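## Task

Unscrew tube 2's cap and lay it flat, opening facing down, in cap nest 2. Press CYCLE and keep that cap sitting in its nest until the green lamp lights; the aspirate step happens a single time. Afterwards screw the cap back onto tube 2 until it will not turn further. Check the caps on tubes 1, 3 and 4, which must stay on, and tighten any loose one until it stops. Nothing may count as done if it is only held in place by the robot at the end. Release everything, move the arm away (resting on READY or its housing is allowed), then press READY until it goes down to finish. Do not press READY unless every step above was carried out correctly.

## Robot and tools

Robot: one five-joint arm (an xArm5) with a two-finger gripper. Joints in order: waist (turns the whole arm about a vertical axis, counterclockwise from above as the angle rises), shoulder, elbow and wrist pitch (these three bend within one vertical plane through the waist axis), and wrist roll (spins the gripper about the finger direction). The hand can tilt toward or away from the base but cannot lean sideways out of that plane.

Workspace: a decapping station holds tubes 1-4, numbered left to right when viewed from the arm's base. A cap tray has nests 1-4 in the same order plus two lamps: amber while aspirating, green when finished. One housing holds CYCLE (blue key) and READY (green key); push a key until it switches. Occasionally a loose object gets a brief external shove.

Scene frame: origin on the table surface directly beneath the arm base, +z up, +y to the left when facing along +x. The base may be slightly tilted. end_effector_position is in metres and end_effector_quat_wxyz is the hand orientation; velocities are m/s and rad/s. The reported hand point (link pinch) sits between the finger pads when closed, roughly 2 cm short of the fingertips, and can be off from the truth, especially far out. Fingers point along the gripper's +z and close along its y; closing pushes the tips about 10 mm further out.

execute_actions takes "actions", a list holding zero or one item, plus optional "pictures" (true/false).
- Empty list: only reports the current state.
- Move: {"rows": [[...], ...], "steps": n}. Up to 15 rows, n from 1 to 15 control steps of 1/30 s each (default 15). Each row is used for one step; if rows run out, the last is held. There is a single arm, so each row is one list of 6 numbers: absolute joint target angles in radians for waist, shoulder, elbow, wrist pitch, wrist roll (same order and units as the Joint positions line), then the gripper opening. These are targets, not offsets. Ranges: waist -6.283..6.283, shoulder -2.059..2.094, elbow -3.927..0.192, wrist pitch -1.693..3.142, wrist roll -6.283..6.283. The true ends may differ by up to 0.010 rad. A target beyond a range end by more than 0.010 rad and further out than the last reported angle is refused, and a refused call moves nothing. Targets past a real end are clipped there, and you may see "joint sent to its limit" (possibly referring to an earlier move); its absence does not prove more travel exists. Opening: -1 closed to +1 fully open, an absolute command.
- Wait: {"steps": n} with n up to 300, counted from the previous result; no new command.

Motion behaviour: joint targets change at most 3.14 rad/s, ramping up over 0.16 s, and all joints are timed to arrive together. Per step, each sent target stays within 0.623 rad of the measured angle, and targets that would shift the hand more than 70 mm from where it is are scaled back. So big moves need several calls. Between calls the arm keeps heading to the last row sent until it has nearly stopped or a step is HELD; afterwards only a new action makes it move or press further. Fingers still in motion finish their motion.

Result lines: Joint positions and Joint velocities list the five joints (rad, rad/s) then the finger-pad gap (m, m/s; 0.084 m is fully open). grip_measured is the measured opening on the command scale. To hold something, command an opening well below grip_measured; the lower, the harder the squeeze (about 24 N per pad at most for parts up to about 6 cm). Fast closing can hit harder. Returning the grip_measured value still applies light pressure; wider parts may slip. "joint command not followed" means a clearance check altered or blocked targets (mounting blocks and posts count as part of the arm). HELD marks steps where your row was not fully sent.

Faults: load limits are waist 45, shoulder 45, elbow 27, wrist pitch 18, wrist roll 18 N m, including the weight of anything carried. Hitting one makes the arm stop, back off slightly, pause 10 s and drop the rest of the call. Holding loads warms motors: MOTOR HOT appears from 65 °C, and at 80 °C brakes engage until cool (OVER-TEMPERATURE FAULT). Avoid any stop, hard impacts, strong pushes, slams, dropping or slipping parts, and never let anything leave the table.

zoom_image: {"camera": name, "region": [x0, y0, x1, y1]} in pixels of that camera's latest full image, origin top-left, region no bigger than 504 by 504. Cameras: cam_head_left, cam_head_right, cam_high, cam_low, cam_wrist, each 896x504; calibration with intrinsics and world-to-camera transforms is supplied and may be slightly off.

read_manual: optional "section" (only "licences"); returns licence texts, no motion.

finished_scene: {"scene": number of the current scene}; closes it irreversibly, reports success and loads the next task. Call it only after READY has been pressed with everything correct.

Each tool is called after "Call:" by a JSON object that holds its "op" and its "data", one argument or row to a line.

## Session

Call:
{"op": "execute_actions", "data": {
  "actions": []
}}

Scene clock: 0.00 s of 10000.00 s.
end_effector_position=(+0.0170, +0.2944, +0.2487) grip_measured=+1.00 end_effector_quat_wxyz=(+0.510, +0.837, -0.182, +0.082) end_effector_velocity=(+0.000, +0.000, -0.000) end_effector_angular_velocity=(+0.000, +0.001, -0.001)
Joint positions: [ 1.567  0.345 -1.364  2.098  1.96   0.084]
Joint velocities: [-0.002  0.001  0.    -0.001 -0.001 -0.   ]
Motor temperatures (°C, as the motors report them): [31 30 33 32 31]
camera_calibration (this result's frames):
cam_wrist: T_world_to_cam=[[-0.409447, -0.418224, 0.810828, -0.0398264], [-0.911627, 0.222531, -0.345566, 0.105324], [-0.0359104, -0.880663, -0.472379, 0.506828], [0, 0, 0, 1]] pos_world=[0.0979098, 0.406251, 0.308104]

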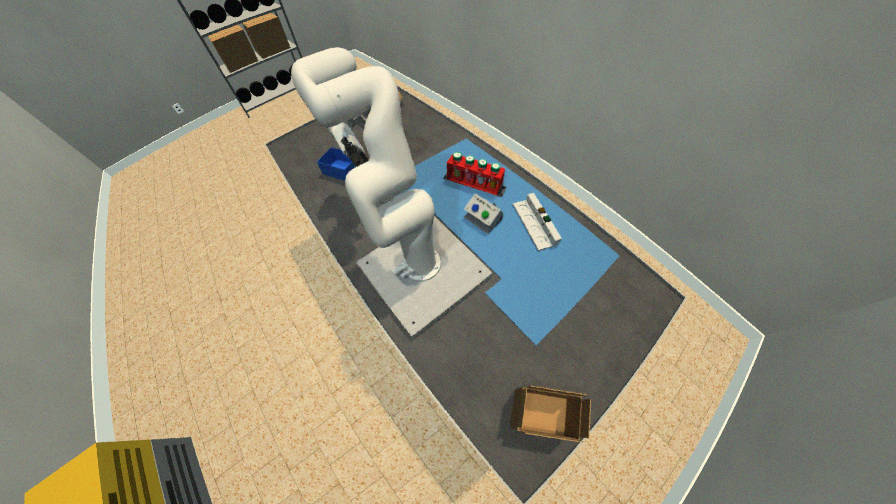

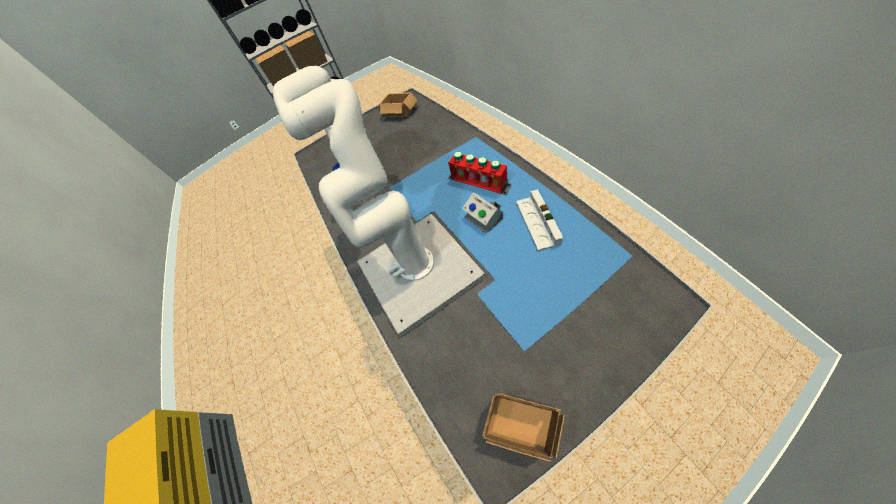

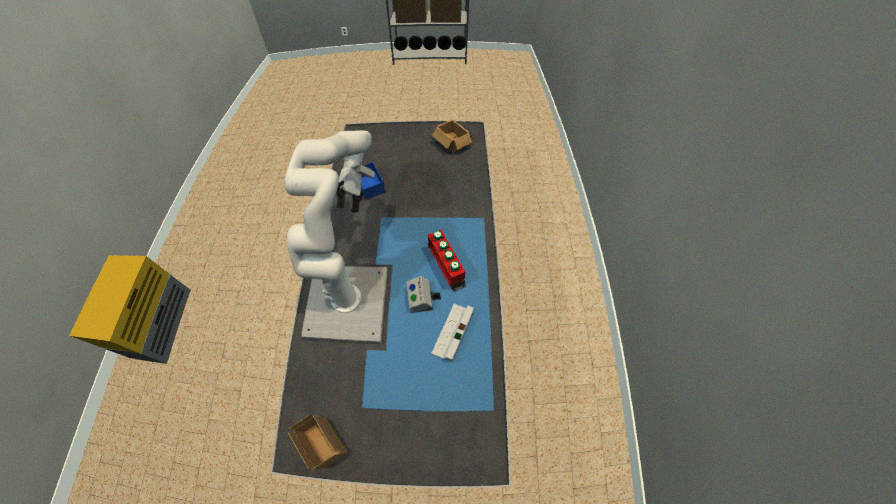

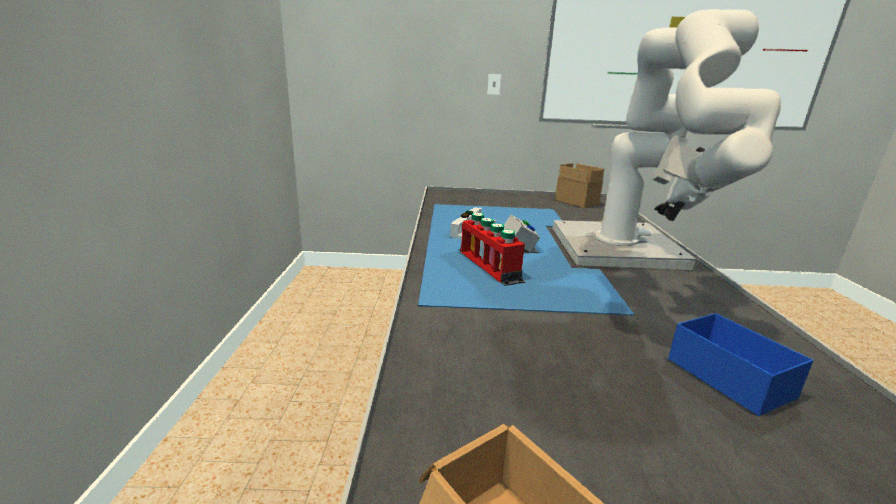

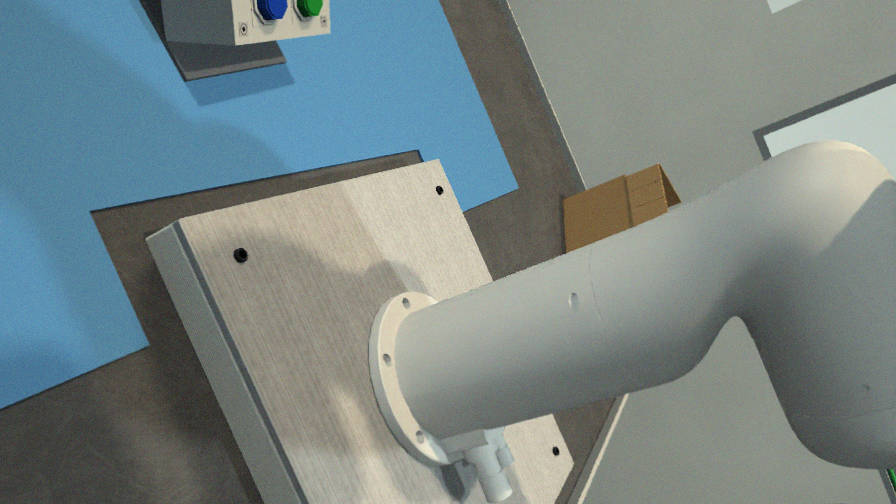

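Call:
{"op": "execute_actions", "data": {
  "actions": [
    {"rows":[[0.9,-0.141,-1.05,1.25,3.5,0.35]],"steps":15}
  ],
  "pictures": false
}}

Call:
{"op": "execute_actions", "data": {
  "actions": [
    {"rows":[[0.2,-0.141,-0.993,1.134,4.48,0.35]],"steps":15}
  ],
  "pictures": false
}}

Call:
{"op": "execute_actions", "data": {
  "actions": [
    {"rows":[[0.2,-0.141,-0.993,1.134,4.48,0.35]],"steps":15}
  ]
}}

Scene clock: 3.90 s of 10000.00 s.
end_effector_position=(+0.1526, +0.3216, +0.2421) grip_measured=+0.34 end_effector_quat_wxyz=(+0.258, +0.768, -0.584, +0.051) end_effector_velocity=(+0.330, +0.055, +0.027) end_effector_angular_velocity=(+0.847, -1.195, -2.007)
Joint positions: [ 1.177  0.058 -1.18   1.64   2.436  0.059]
Joint velocities: [-0.779 -0.561  0.361 -1.092  1.41  -0.   ]
Motor temperatures (°C, as the motors report them): [31 30 34 32 31]
Steps of this call (steps 1 to 102: nothing new was sent; steps 103 to 117: all 15 steps of this action). Readings (joint positions):
103: [1.567 0.345 -1.364 2.098 1.960]
104: [1.564 0.343 -1.362 2.094 1.964]
106: [1.529 0.314 -1.340 2.052 2.005]
110: [1.378 0.203 -1.274 1.907 2.151]
117: the state above

Scene clock: 4.40 s of 10000.00 s.
end_effector_position=(+0.3107, +0.2569, +0.2448) grip_measured=+0.34 end_effector_quat_wxyz=(-0.112, -0.436, +0.892, -0.025) end_effector_velocity=(+0.264, -0.234, +0.010) end_effector_angular_velocity=(+0.050, -0.401, -1.744)
Joint positions: [ 0.736 -0.06  -1.073  1.349  2.926  0.059]
Joint velocities: [-0.872 -0.13   0.13  -0.347  0.894 -0.   ]
Motor temperatures (°C, as the motors report them): [31 30 34 32 31]
Steps of this call (steps 1 to 15: all 15 steps of this action). Readings (joint positions):
1: [1.151 0.040 -1.168 1.604 2.484]
2: [1.125 0.023 -1.156 1.570 2.532]
4: [1.064 0.001 -1.140 1.520 2.602]
8: [0.944 -0.023 -1.109 1.446 2.718]
15: the state above

Scene clock: 4.90 s of 10000.00 s.
end_effector_position=(+0.4087, +0.1251, +0.2528) grip_measured=+0.34 end_effector_quat_wxyz=(-0.033, +0.082, +0.996, -0.014) end_effector_velocity=(+0.124, -0.269, +0.019) end_effector_angular_velocity=(-0.074, -0.318, -2.810)
Joint positions: [ 0.339 -0.12  -1.014  1.19   3.601  0.059]
Joint velocities: [-0.692 -0.104  0.105 -0.276  2.124 -0.   ]
Motor temperatures (°C, as the motors report them): [31 30 34 32 31]
Steps of this call (steps 1 to 15: all 15 steps of this action). Readings (joint positions):
1: [0.707 -0.064 -1.069 1.337 2.956]
2: [0.679 -0.069 -1.065 1.326 2.988]
4: [0.623 -0.077 -1.056 1.303 3.056]
8: [0.514 -0.093 -1.040 1.260 3.213]
15: the state above
camera_calibration (this result's frames):
cam_wrist: T_world_to_cam=[[0.183124, 0.98197, -0.0469022, -0.154099], [0.979968, -0.186134, -0.0708288, -0.289921], [-0.0782819, -0.0329922, -0.996385, 0.417477], [0, 0, 0, 1]] pos_world=[0.345013, 0.11113, 0.388206]

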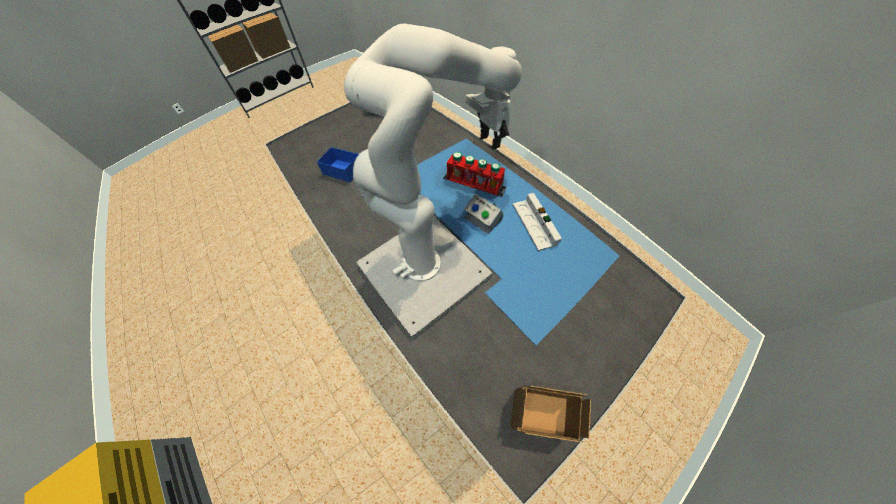

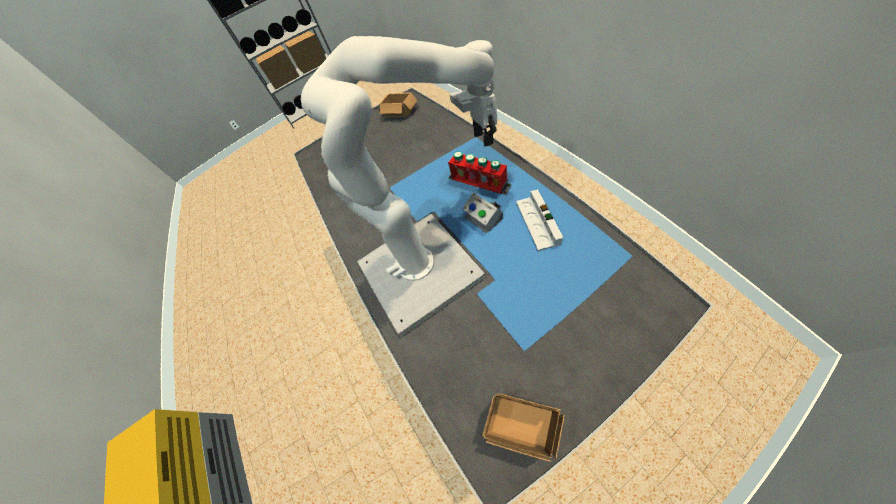

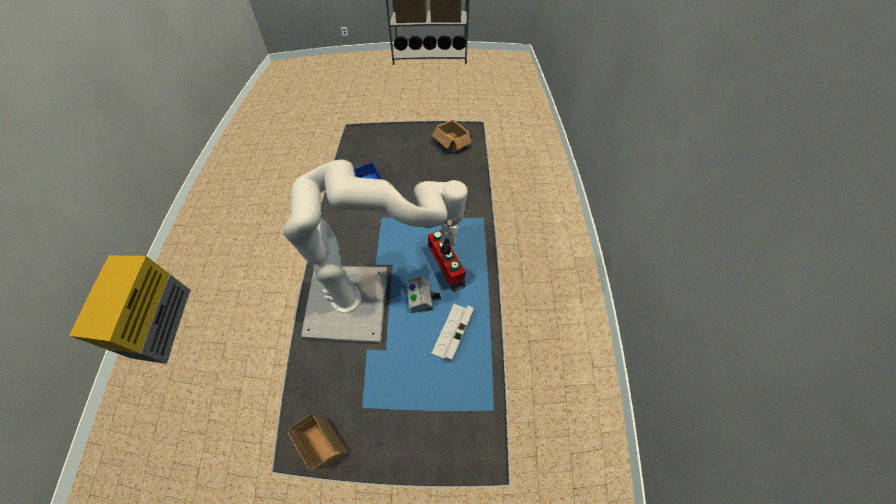

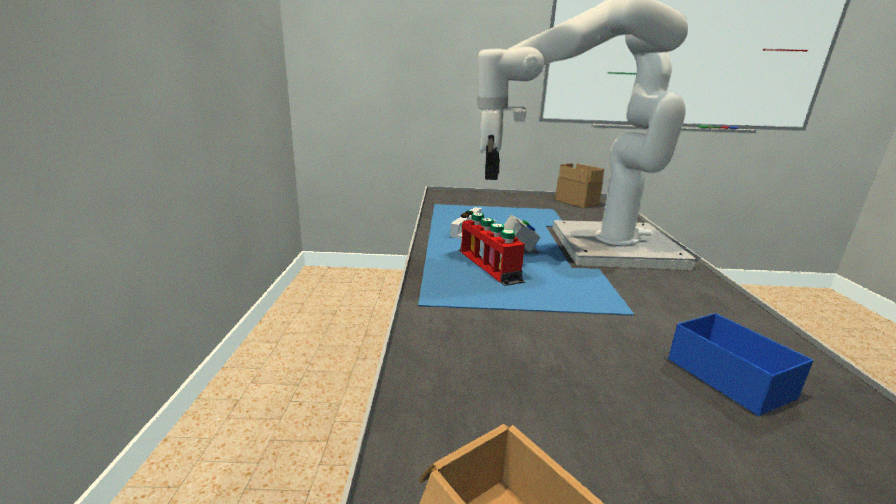

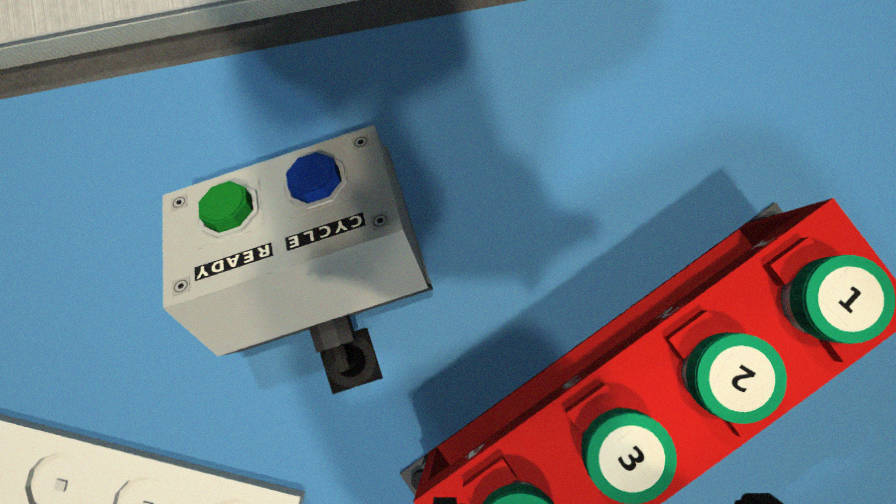

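Call:
{"op": "execute_actions", "data": {
  "actions": [
    {"rows":[[0.517,-0.048,-0.893,0.941,4.74,0.35]],"steps":15}
  ],
  "pictures": false
}}

Call:
{"op": "execute_actions", "data": {
  "actions": [
    {"rows":[[0.517,-0.048,-0.893,0.941,4.74,0.35]],"steps":8}
  ]
}}

Scene clock: 13.07 s of 10000.00 s.
end_effector_position=(+0.3954, +0.1929, +0.1934) grip_measured=+0.34 end_effector_quat_wxyz=(-0.005, +0.534, +0.846, -0.008) end_effector_velocity=(-0.050, +0.100, -0.055) end_effector_angular_velocity=(+0.000, -0.001, +0.036)
Joint positions: [ 0.497 -0.053 -0.899  0.955  4.721  0.059]
Joint velocities: [ 0.256  0.076  0.085 -0.163  0.22   0.   ]
Motor temperatures (°C, as the motors report them): [31 30 35 32 31]
Steps of this call (steps 1 to 45: the robot went on to your last target; steps 46 to 230: nothing new was sent; steps 231 to 245: all 15 steps of this action). Readings (joint positions):
231: [0.200 -0.141 -0.993 1.134 4.480]
232: [0.202 -0.140 -0.992 1.132 4.483]
234: [0.237 -0.131 -0.983 1.108 4.514]
238: [0.348 -0.097 -0.946 1.045 4.601]
245: the state above

Scene clock: 13.33 s of 10000.00 s.
end_effector_position=(+0.3929, +0.2004, +0.1905) grip_measured=+0.34 end_effector_quat_wxyz=(-0.004, +0.534, +0.846, -0.006) end_effector_velocity=(-0.003, +0.004, -0.004) end_effector_angular_velocity=(-0.002, +0.004, +0.003)
Joint positions: [ 0.515 -0.049 -0.894  0.942  4.739  0.059]
Joint velocities: [ 0.011  0.005  0.006 -0.006  0.008  0.   ]
Motor temperatures (°C, as the motors report them): [31 30 35 32 31]
Steps of this call (steps 1 to 8: all 8 steps of this action). Readings (joint positions):
1: [0.504 -0.051 -0.896 0.951 4.727]
2: [0.508 -0.050 -0.895 0.947 4.732]
4: [0.512 -0.050 -0.895 0.944 4.736]
8: the state above
camera_calibration (this result's frames):
cam_wrist: T_world_to_cam=[[0.911882, 0.409605, -0.0263866, -0.403523], [0.409538, -0.912257, -0.00811269, 0.0928729], [-0.0273944, -0.00340852, -0.999619, 0.331352], [0, 0, 0, 1]] pos_world=[0.339008, 0.251138, 0.321331]

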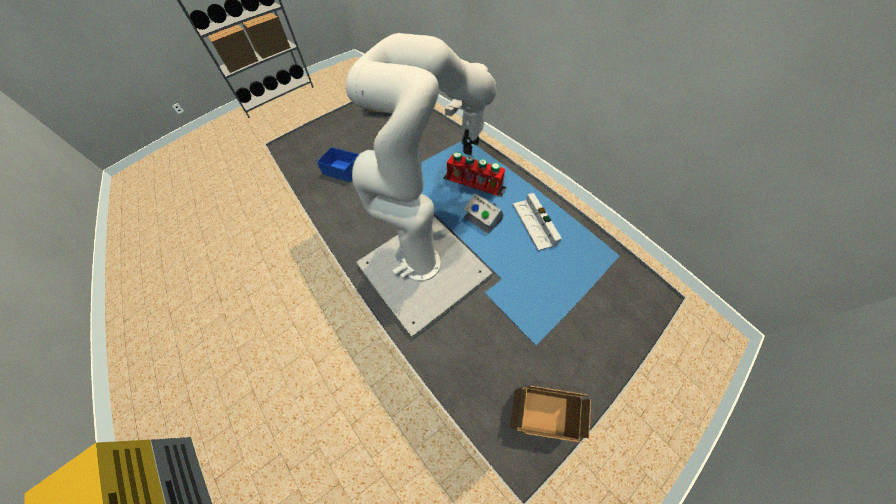

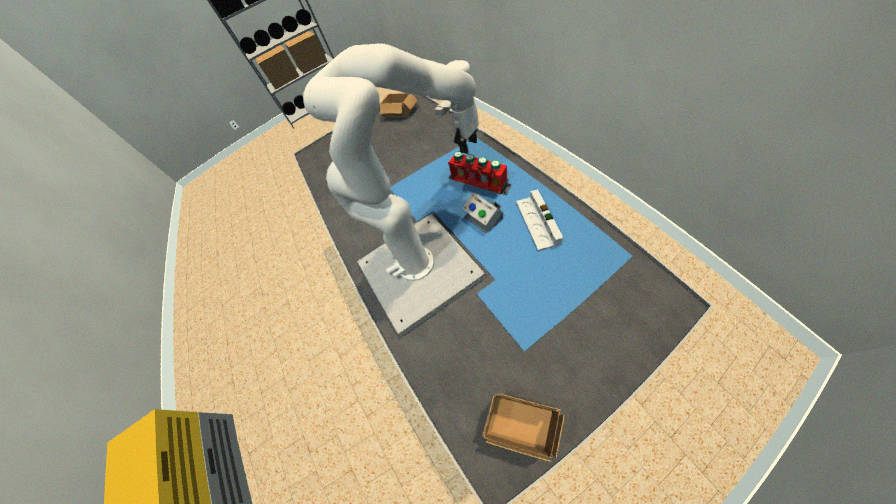

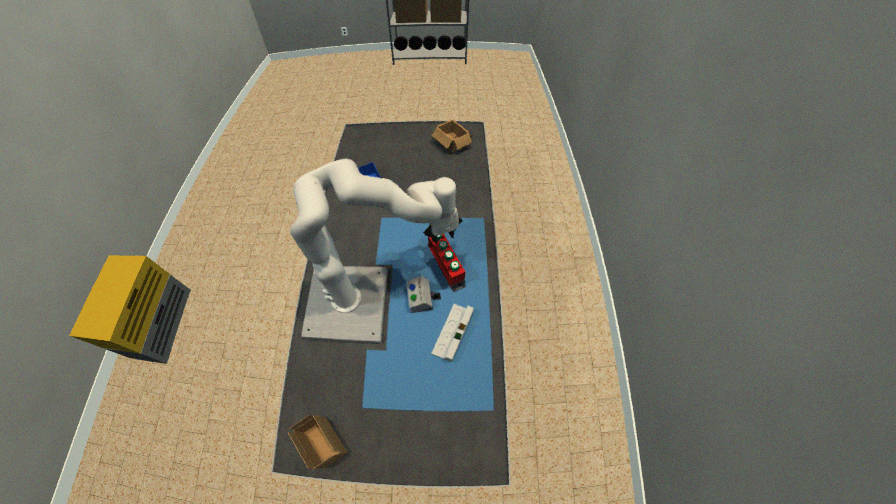

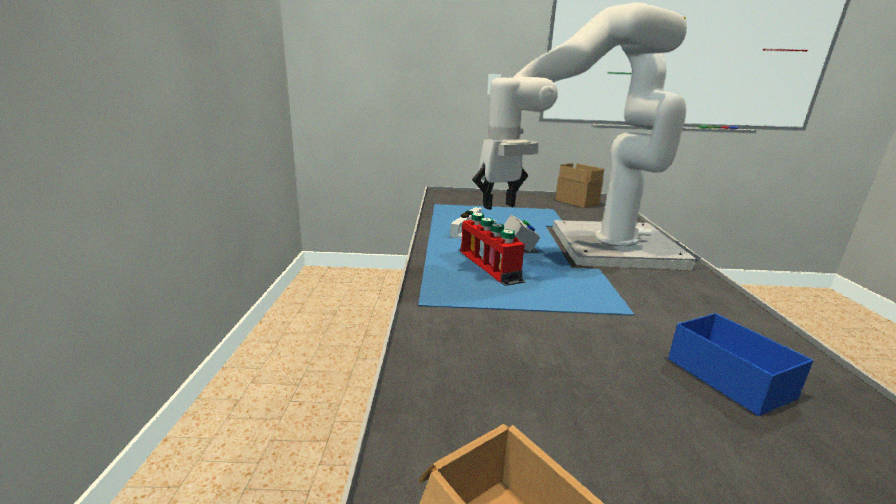

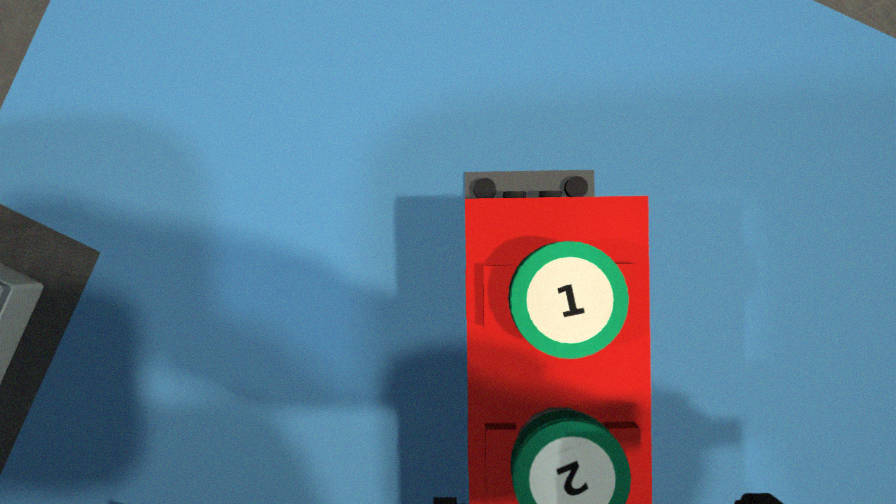

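Call:
{"op": "execute_actions", "data": {
  "actions": [
    {"rows":[[0.521,0.05,-0.822,0.772,4.74,0.35],[0.521,0.05,-0.822,0.772,4.74,0.35],[0.521,0.05,-0.822,0.772,4.74,0.35],[0.521,0.05,-0.822,0.772,4.74,0.35],[0.521,0.05,-0.822,0.772,4.74,0.35],[0.521,0.05,-0.822,0.772,4.74,0.35],[0.521,0.05,-0.822,0.772,4.74,0.35],[0.521,0.05,-0.822,0.772,4.74,-0.1],[0.521,0.05,-0.822,0.772,4.74,-0.7]],"steps":15}
  ],
  "pictures": false
}}

Call:
{"op": "execute_actions", "data": {
  "actions": [
    {"rows":[[0.521,0.048,-0.823,0.775,3.3,-0.7]],"steps":15}
  ],
  "pictures": false
}}

Call:
{"op": "execute_actions", "data": {
  "actions": [
    {"rows":[[0.521,0.045,-0.825,0.78,2.0,-0.7]],"steps":15}
  ]
}}

Scene clock: 19.33 s of 10000.00 s.
end_effector_position=(+0.3927, +0.2031, +0.1352) grip_measured=-0.25 end_effector_quat_wxyz=(-0.002, +0.532, +0.847, -0.004) end_effector_velocity=(-0.001, -0.001, -0.002) end_effector_angular_velocity=(+0.001, -0.002, -0.000)
Joint positions: [ 0.521  0.047 -0.826  0.772  4.74   0.033]
Joint velocities: [-0.    -0.     0.008 -0.01   0.     0.   ]
Motor temperatures (°C, as the motors report them): [31 30 35 32 31]
Steps of this call (steps 1 to 15: the robot went on to your last target; steps 16 to 165: nothing new was sent; steps 166 to 180: all 15 steps of this action). Readings (joint positions):
166: [0.517 -0.048 -0.893 0.941 4.740]
167: [0.517 -0.047 -0.892 0.937 4.740]
169: [0.518 -0.027 -0.880 0.896 4.740]
173: [0.520 0.038 -0.829 0.803 4.740]
180: the state above

Scene clock: 19.83 s of 10000.00 s.
end_effector_position=(+0.3919, +0.2029, +0.1347) grip_measured=-0.25 end_effector_quat_wxyz=(-0.005, +0.087, +0.996, -0.003) end_effector_velocity=(-0.001, -0.000, -0.001) end_effector_angular_velocity=(+0.025, +0.016, +2.608)
Joint positions: [ 0.521  0.047 -0.825  0.773  3.793  0.033]
Joint velocities: [ 0.001  0.001  0.002  0.001 -2.607  0.   ]
Motor temperatures (°C, as the motors report them): [31 30 35 32 31]
Steps of this call (steps 1 to 15: all 15 steps of this action). Readings (joint positions):
1: [0.521 0.047 -0.826 0.772 4.740]
2: [0.521 0.047 -0.826 0.772 4.736]
4: [0.521 0.047 -0.826 0.772 4.693]
8: [0.521 0.047 -0.825 0.772 4.416]
15: the state above

Scene clock: 20.33 s of 10000.00 s.
end_effector_position=(+0.3904, +0.2003, +0.1337) grip_measured=-0.25 end_effector_quat_wxyz=(-0.010, -0.536, +0.844, +0.001) end_effector_velocity=(+0.007, -0.002, +0.003) end_effector_angular_velocity=(+0.052, +0.008, +2.599)
Joint positions: [ 0.518  0.047 -0.823  0.78   2.484  0.033]
Joint velocities: [-0.012  0.001 -0.007 -0.009 -2.612 -0.   ]
Motor temperatures (°C, as the motors report them): [31 30 35 32 31]
Steps of this call (steps 1 to 15: all 15 steps of this action). Readings (joint positions):
1: [0.521 0.047 -0.825 0.774 3.706]
2: [0.521 0.047 -0.825 0.774 3.620]
4: [0.521 0.047 -0.825 0.774 3.447]
8: [0.521 0.047 -0.823 0.778 3.097]
15: the state above
camera_calibration (this result's frames):
cam_wrist: T_world_to_cam=[[-0.895175, 0.445714, 0.000135579, 0.291939], [0.445585, 0.894923, -0.0237835, -0.280624], [-0.010722, -0.02123, -0.999717, 0.271605], [0, 0, 0, 1]] pos_world=[0.38929, 0.126782, 0.264814]

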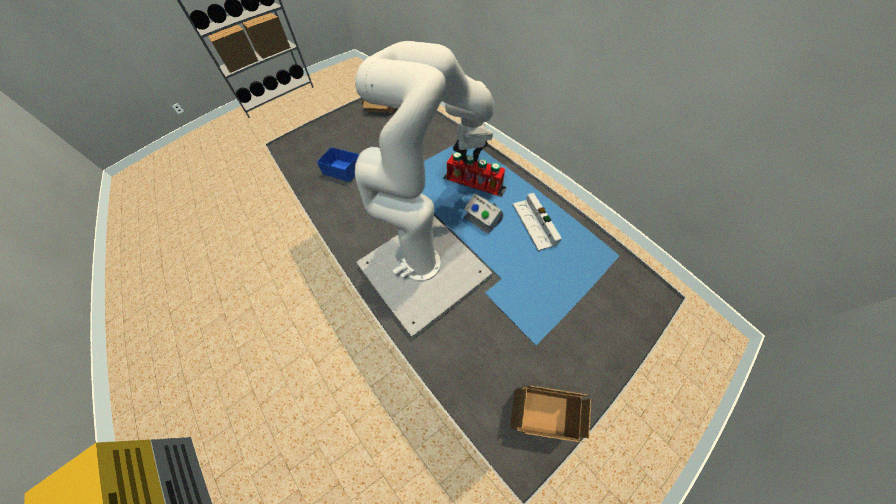

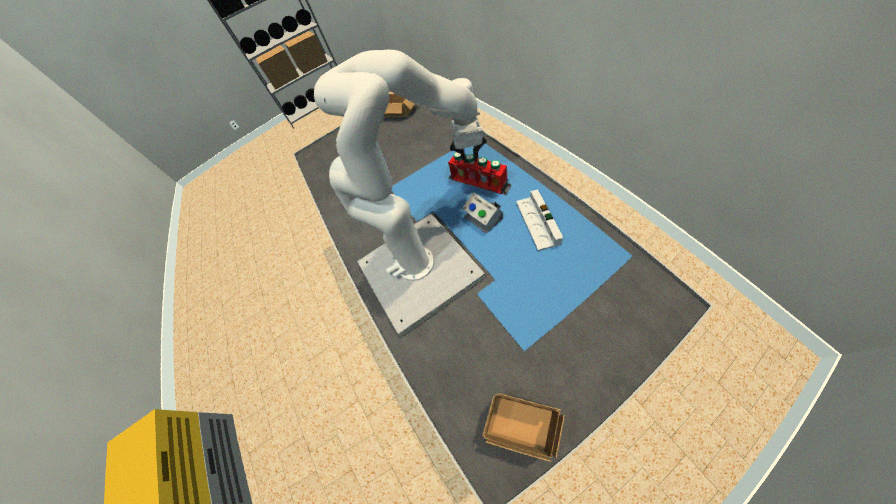

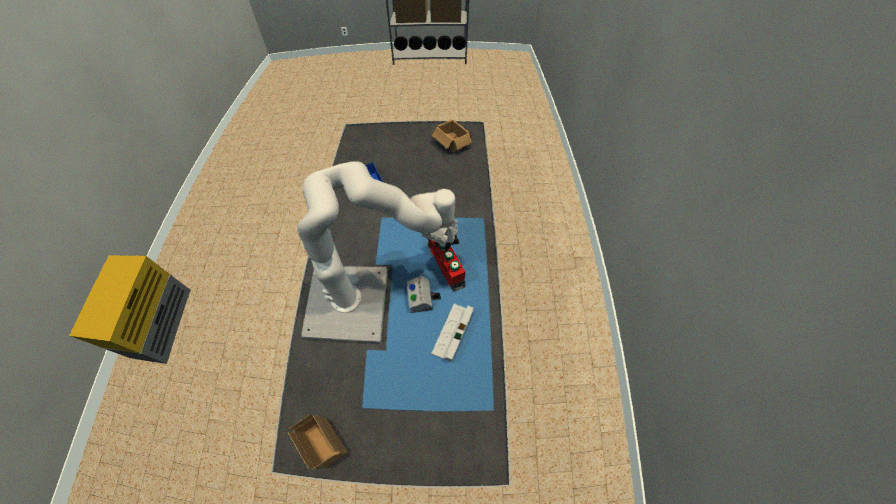

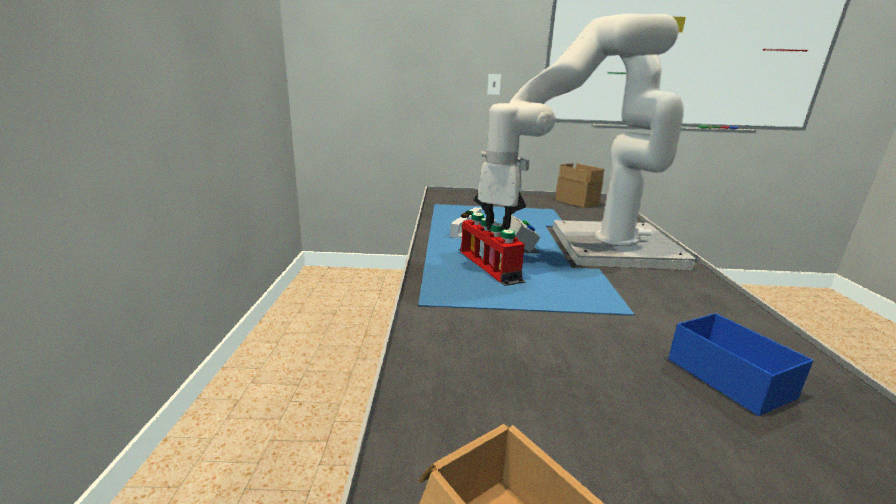

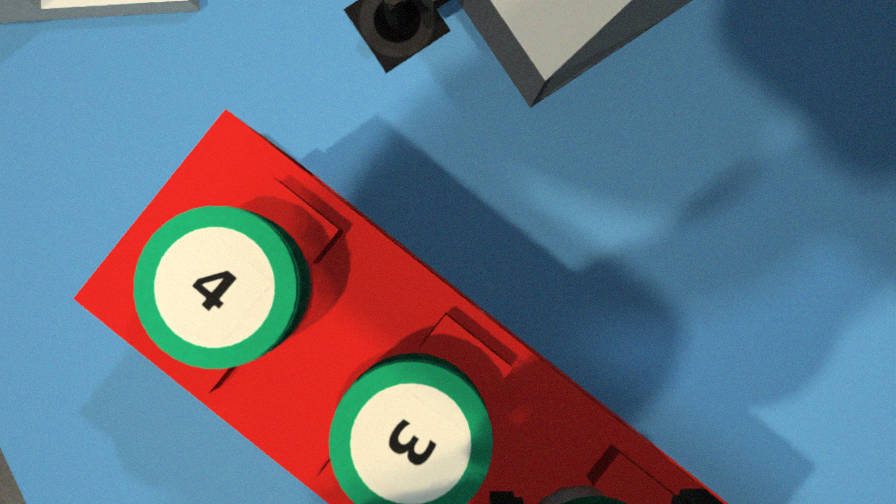

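Continue with rise; rise rate ≈1 mm/rad.

Call:
{"op": "execute_actions", "data": {
  "actions": [
    {"rows":[[0.521,0.042,-0.826,0.784,0.7,-0.7]],"steps":15}
  ],
  "pictures": false
}}

Call:
{"op": "execute_actions", "data": {
  "actions": [
    {"rows":[[0.521,0.039,-0.827,0.788,-0.6,-0.7]],"steps":15}
  ],
  "pictures": false
}}

Call:
{"op": "execute_actions", "data": {
  "actions": [
    {"rows":[[0.521,0.036,-0.829,0.793,-1.9,-0.7]],"steps":15}
  ],
  "pictures": false
}}

Call:
{"op": "execute_actions", "data": {
  "actions": [
    {"rows":[[0.521,0.033,-0.830,0.797,-3.14,-0.7]],"steps":15}
  ],
  "pictures": false
}}

Call:
{"op": "execute_actions", "data": {
  "actions": [
    {"rows":[[0.521,0.031,-0.831,0.80,-3.14,-0.7]],"steps":12}
  ],
  "pictures": false
}}

Call:
{"op": "execute_actions", "data": {
  "actions": [
    {"rows":[[0.521,0.01,-0.842,0.832,-3.14,-0.7]],"steps":10}
  ]
}}

Scene clock: 25.57 s of 10000.00 s.
end_effector_position=(+0.3904, +0.2034, +0.1364) grip_measured=-0.26 end_effector_quat_wxyz=(+0.005, +0.959, -0.283, -0.005) end_effector_velocity=(-0.004, -0.001, +0.000) end_effector_angular_velocity=(+0.025, +0.027, +2.512)
Joint positions: [ 0.524  0.042 -0.825  0.781  1.055  0.033]
Joint velocities: [ 0.003 -0.005  0.002  0.016 -2.509  0.   ]
Motor temperatures (°C, as the motors report them): [31 30 35 32 31]
Steps of this call (steps 1 to 30: the robot went on to your last target; steps 31 to 142: nothing new was sent; steps 143 to 157: all 15 steps of this action). Readings (joint positions):
143: [0.521 0.045 -0.825 0.777 2.000]
144: [0.521 0.045 -0.825 0.777 1.996]
146: [0.521 0.045 -0.825 0.777 1.953]
150: [0.522 0.044 -0.826 0.779 1.676]
157: the state above

Scene clock: 26.07 s of 10000.00 s.
end_effector_position=(+0.3898, +0.2011, +0.1371) grip_measured=-0.25 end_effector_quat_wxyz=(+0.001, +0.939, +0.344, -0.010) end_effector_velocity=(+0.006, -0.002, +0.004) end_effector_angular_velocity=(+0.049, +0.010, +2.528)
Joint positions: [ 0.52   0.039 -0.825  0.79  -0.227  0.033]
Joint velocities: [-0.009 -0.002 -0.008 -0.002 -2.538  0.   ]
Motor temperatures (°C, as the motors report them): [31 30 35 32 31]
Steps of this call (steps 1 to 15: all 15 steps of this action). Readings (joint positions):
1: [0.524 0.042 -0.825 0.782 0.974]
2: [0.524 0.042 -0.825 0.782 0.896]
4: [0.523 0.041 -0.825 0.784 0.734]
8: [0.523 0.040 -0.825 0.788 0.386]
15: the state above

Scene clock: 26.57 s of 10000.00 s.
end_effector_position=(+0.3912, +0.2033, +0.1401) grip_measured=-0.25 end_effector_quat_wxyz=(-0.003, +0.543, +0.839, -0.005) end_effector_velocity=(-0.005, +0.004, +0.001) end_effector_angular_velocity=(+0.027, +0.019, +2.566)
Joint positions: [ 0.523  0.036 -0.83   0.791 -1.513  0.033]
Joint velocities: [ 0.014 -0.005  0.001  0.01  -2.552 -0.001]
Motor temperatures (°C, as the motors report them): [31 30 35 32 31]
Steps of this call (steps 1 to 15: all 15 steps of this action). Readings (joint positions):
1: [0.519 0.039 -0.826 0.789 -0.309]
2: [0.519 0.039 -0.826 0.789 -0.388]
4: [0.518 0.039 -0.826 0.789 -0.552]
8: [0.517 0.039 -0.828 0.790 -0.900]
15: the state above

Scene clock: 27.07 s of 10000.00 s.
end_effector_position=(+0.3895, +0.2021, +0.1405) grip_measured=-0.26 end_effector_quat_wxyz=(-0.009, -0.069, +0.998, -0.003) end_effector_velocity=(-0.000, -0.006, -0.000) end_effector_angular_velocity=(+0.037, +0.027, +2.462)
Joint positions: [ 0.522  0.033 -0.829  0.799 -2.801  0.033]
Joint velocities: [-0.013 -0.004  0.004  0.007 -2.475 -0.001]
Motor temperatures (°C, as the motors report them): [31 30 35 32 31]
Steps of this call (steps 1 to 15: all 15 steps of this action). Readings (joint positions):
1: [0.523 0.036 -0.830 0.791 -1.596]
2: [0.523 0.036 -0.830 0.792 -1.676]
4: [0.523 0.036 -0.830 0.792 -1.842]
8: [0.523 0.033 -0.830 0.796 -2.190]
15: the state above

Scene clock: 27.47 s of 10000.00 s.
end_effector_position=(+0.3898, +0.2016, +0.1411) grip_measured=-0.26 end_effector_quat_wxyz=(-0.009, -0.234, +0.972, -0.002) end_effector_velocity=(+0.001, +0.000, +0.001) end_effector_angular_velocity=(+0.002, -0.002, +0.040)
Joint positions: [ 0.521  0.032 -0.83   0.801 -3.136  0.033]
Joint velocities: [-0.    -0.    -0.002  0.    -0.04  -0.   ]
Motor temperatures (°C, as the motors report them): [31 30 35 32 31]
Steps of this call (steps 1 to 12: all 12 steps of this action). Readings (joint positions):
1: [0.522 0.033 -0.829 0.799 -2.880]
2: [0.521 0.033 -0.829 0.799 -2.950]
4: [0.521 0.032 -0.829 0.800 -3.052]
8: [0.521 0.032 -0.829 0.801 -3.123]
12: the state above

Scene clock: 27.80 s of 10000.00 s.
end_effector_position=(+0.3889, +0.2015, +0.1509) grip_measured=-0.26 end_effector_quat_wxyz=(-0.010, -0.236, +0.972, -0.002) end_effector_velocity=(+0.007, +0.003, +0.012) end_effector_angular_velocity=(+0.010, -0.019, +0.000)
Joint positions: [ 0.521  0.012 -0.839  0.832 -3.14   0.033]
Joint velocities: [-0.001 -0.013 -0.018  0.01  -0.001 -0.   ]
Motor temperatures (°C, as the motors report them): [31 30 35 32 31]
Steps of this call (steps 1 to 10: all 10 steps of this action). Readings (joint positions):
1: [0.521 0.032 -0.830 0.801 -3.137]
2: [0.521 0.031 -0.830 0.803 -3.138]
4: [0.521 0.023 -0.834 0.816 -3.139]
8: [0.522 0.013 -0.838 0.831 -3.140]
10: the state above
camera_calibration (this result's frames):
cam_wrist: T_world_to_cam=[[-0.438414, 0.898698, -0.0116465, 0.0229416], [0.898519, 0.437946, -0.029435, -0.363819], [-0.0213526, -0.0233693, -0.999499, 0.293375], [0, 0, 0, 1]] pos_world=[0.34322, 0.145571, 0.282786]

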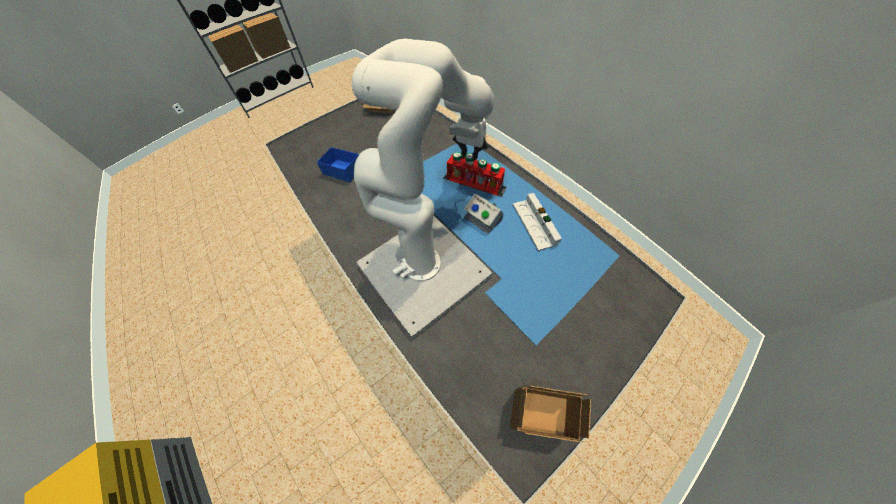

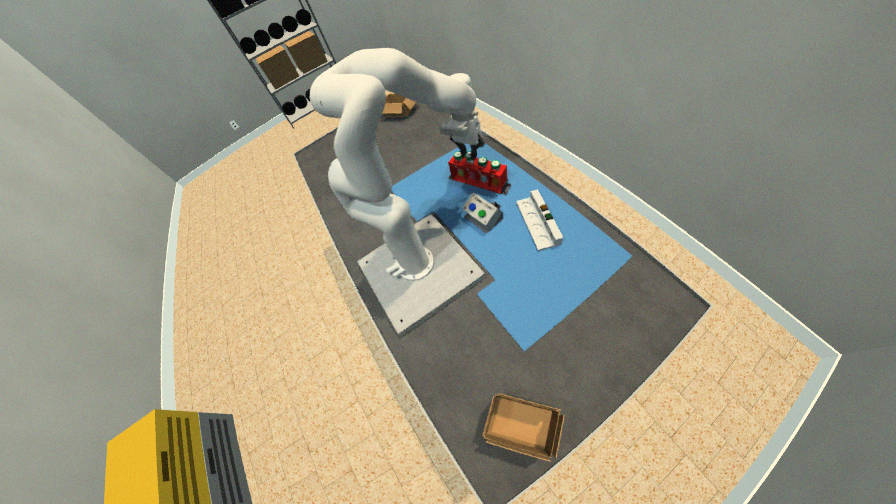

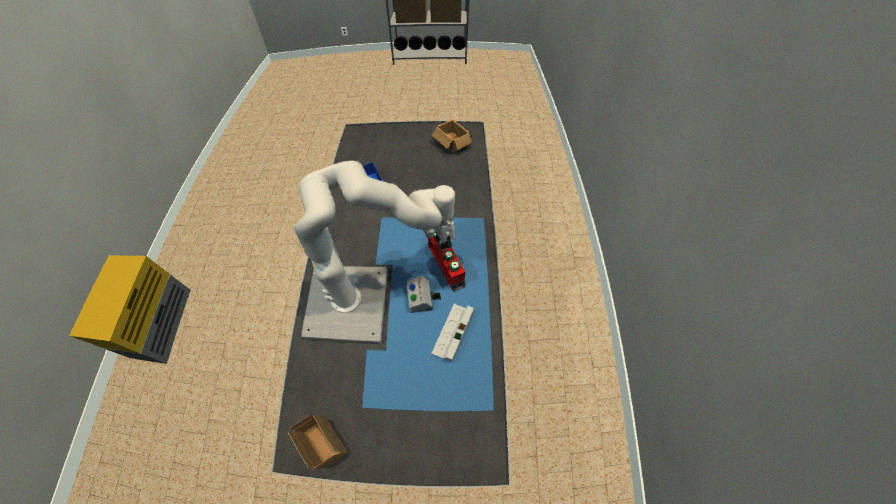

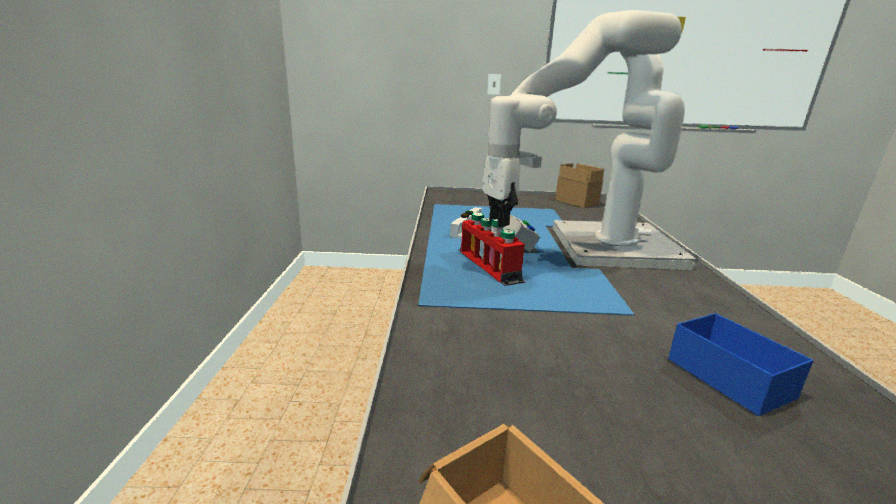

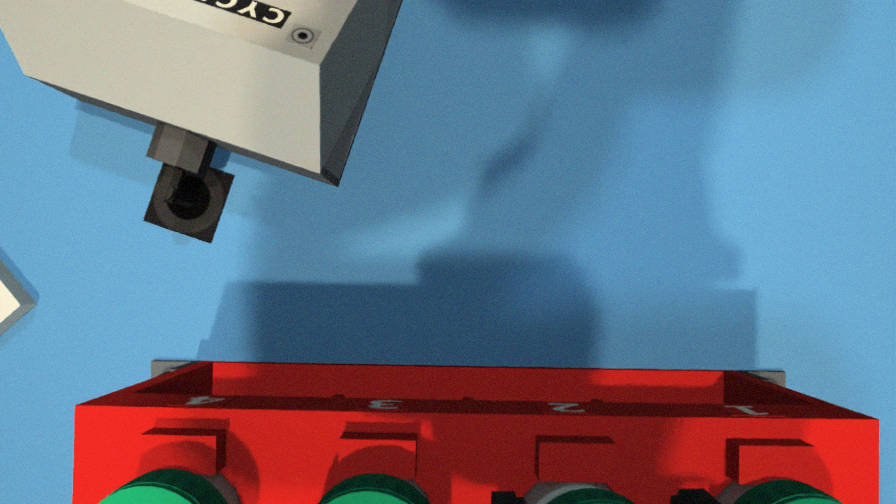

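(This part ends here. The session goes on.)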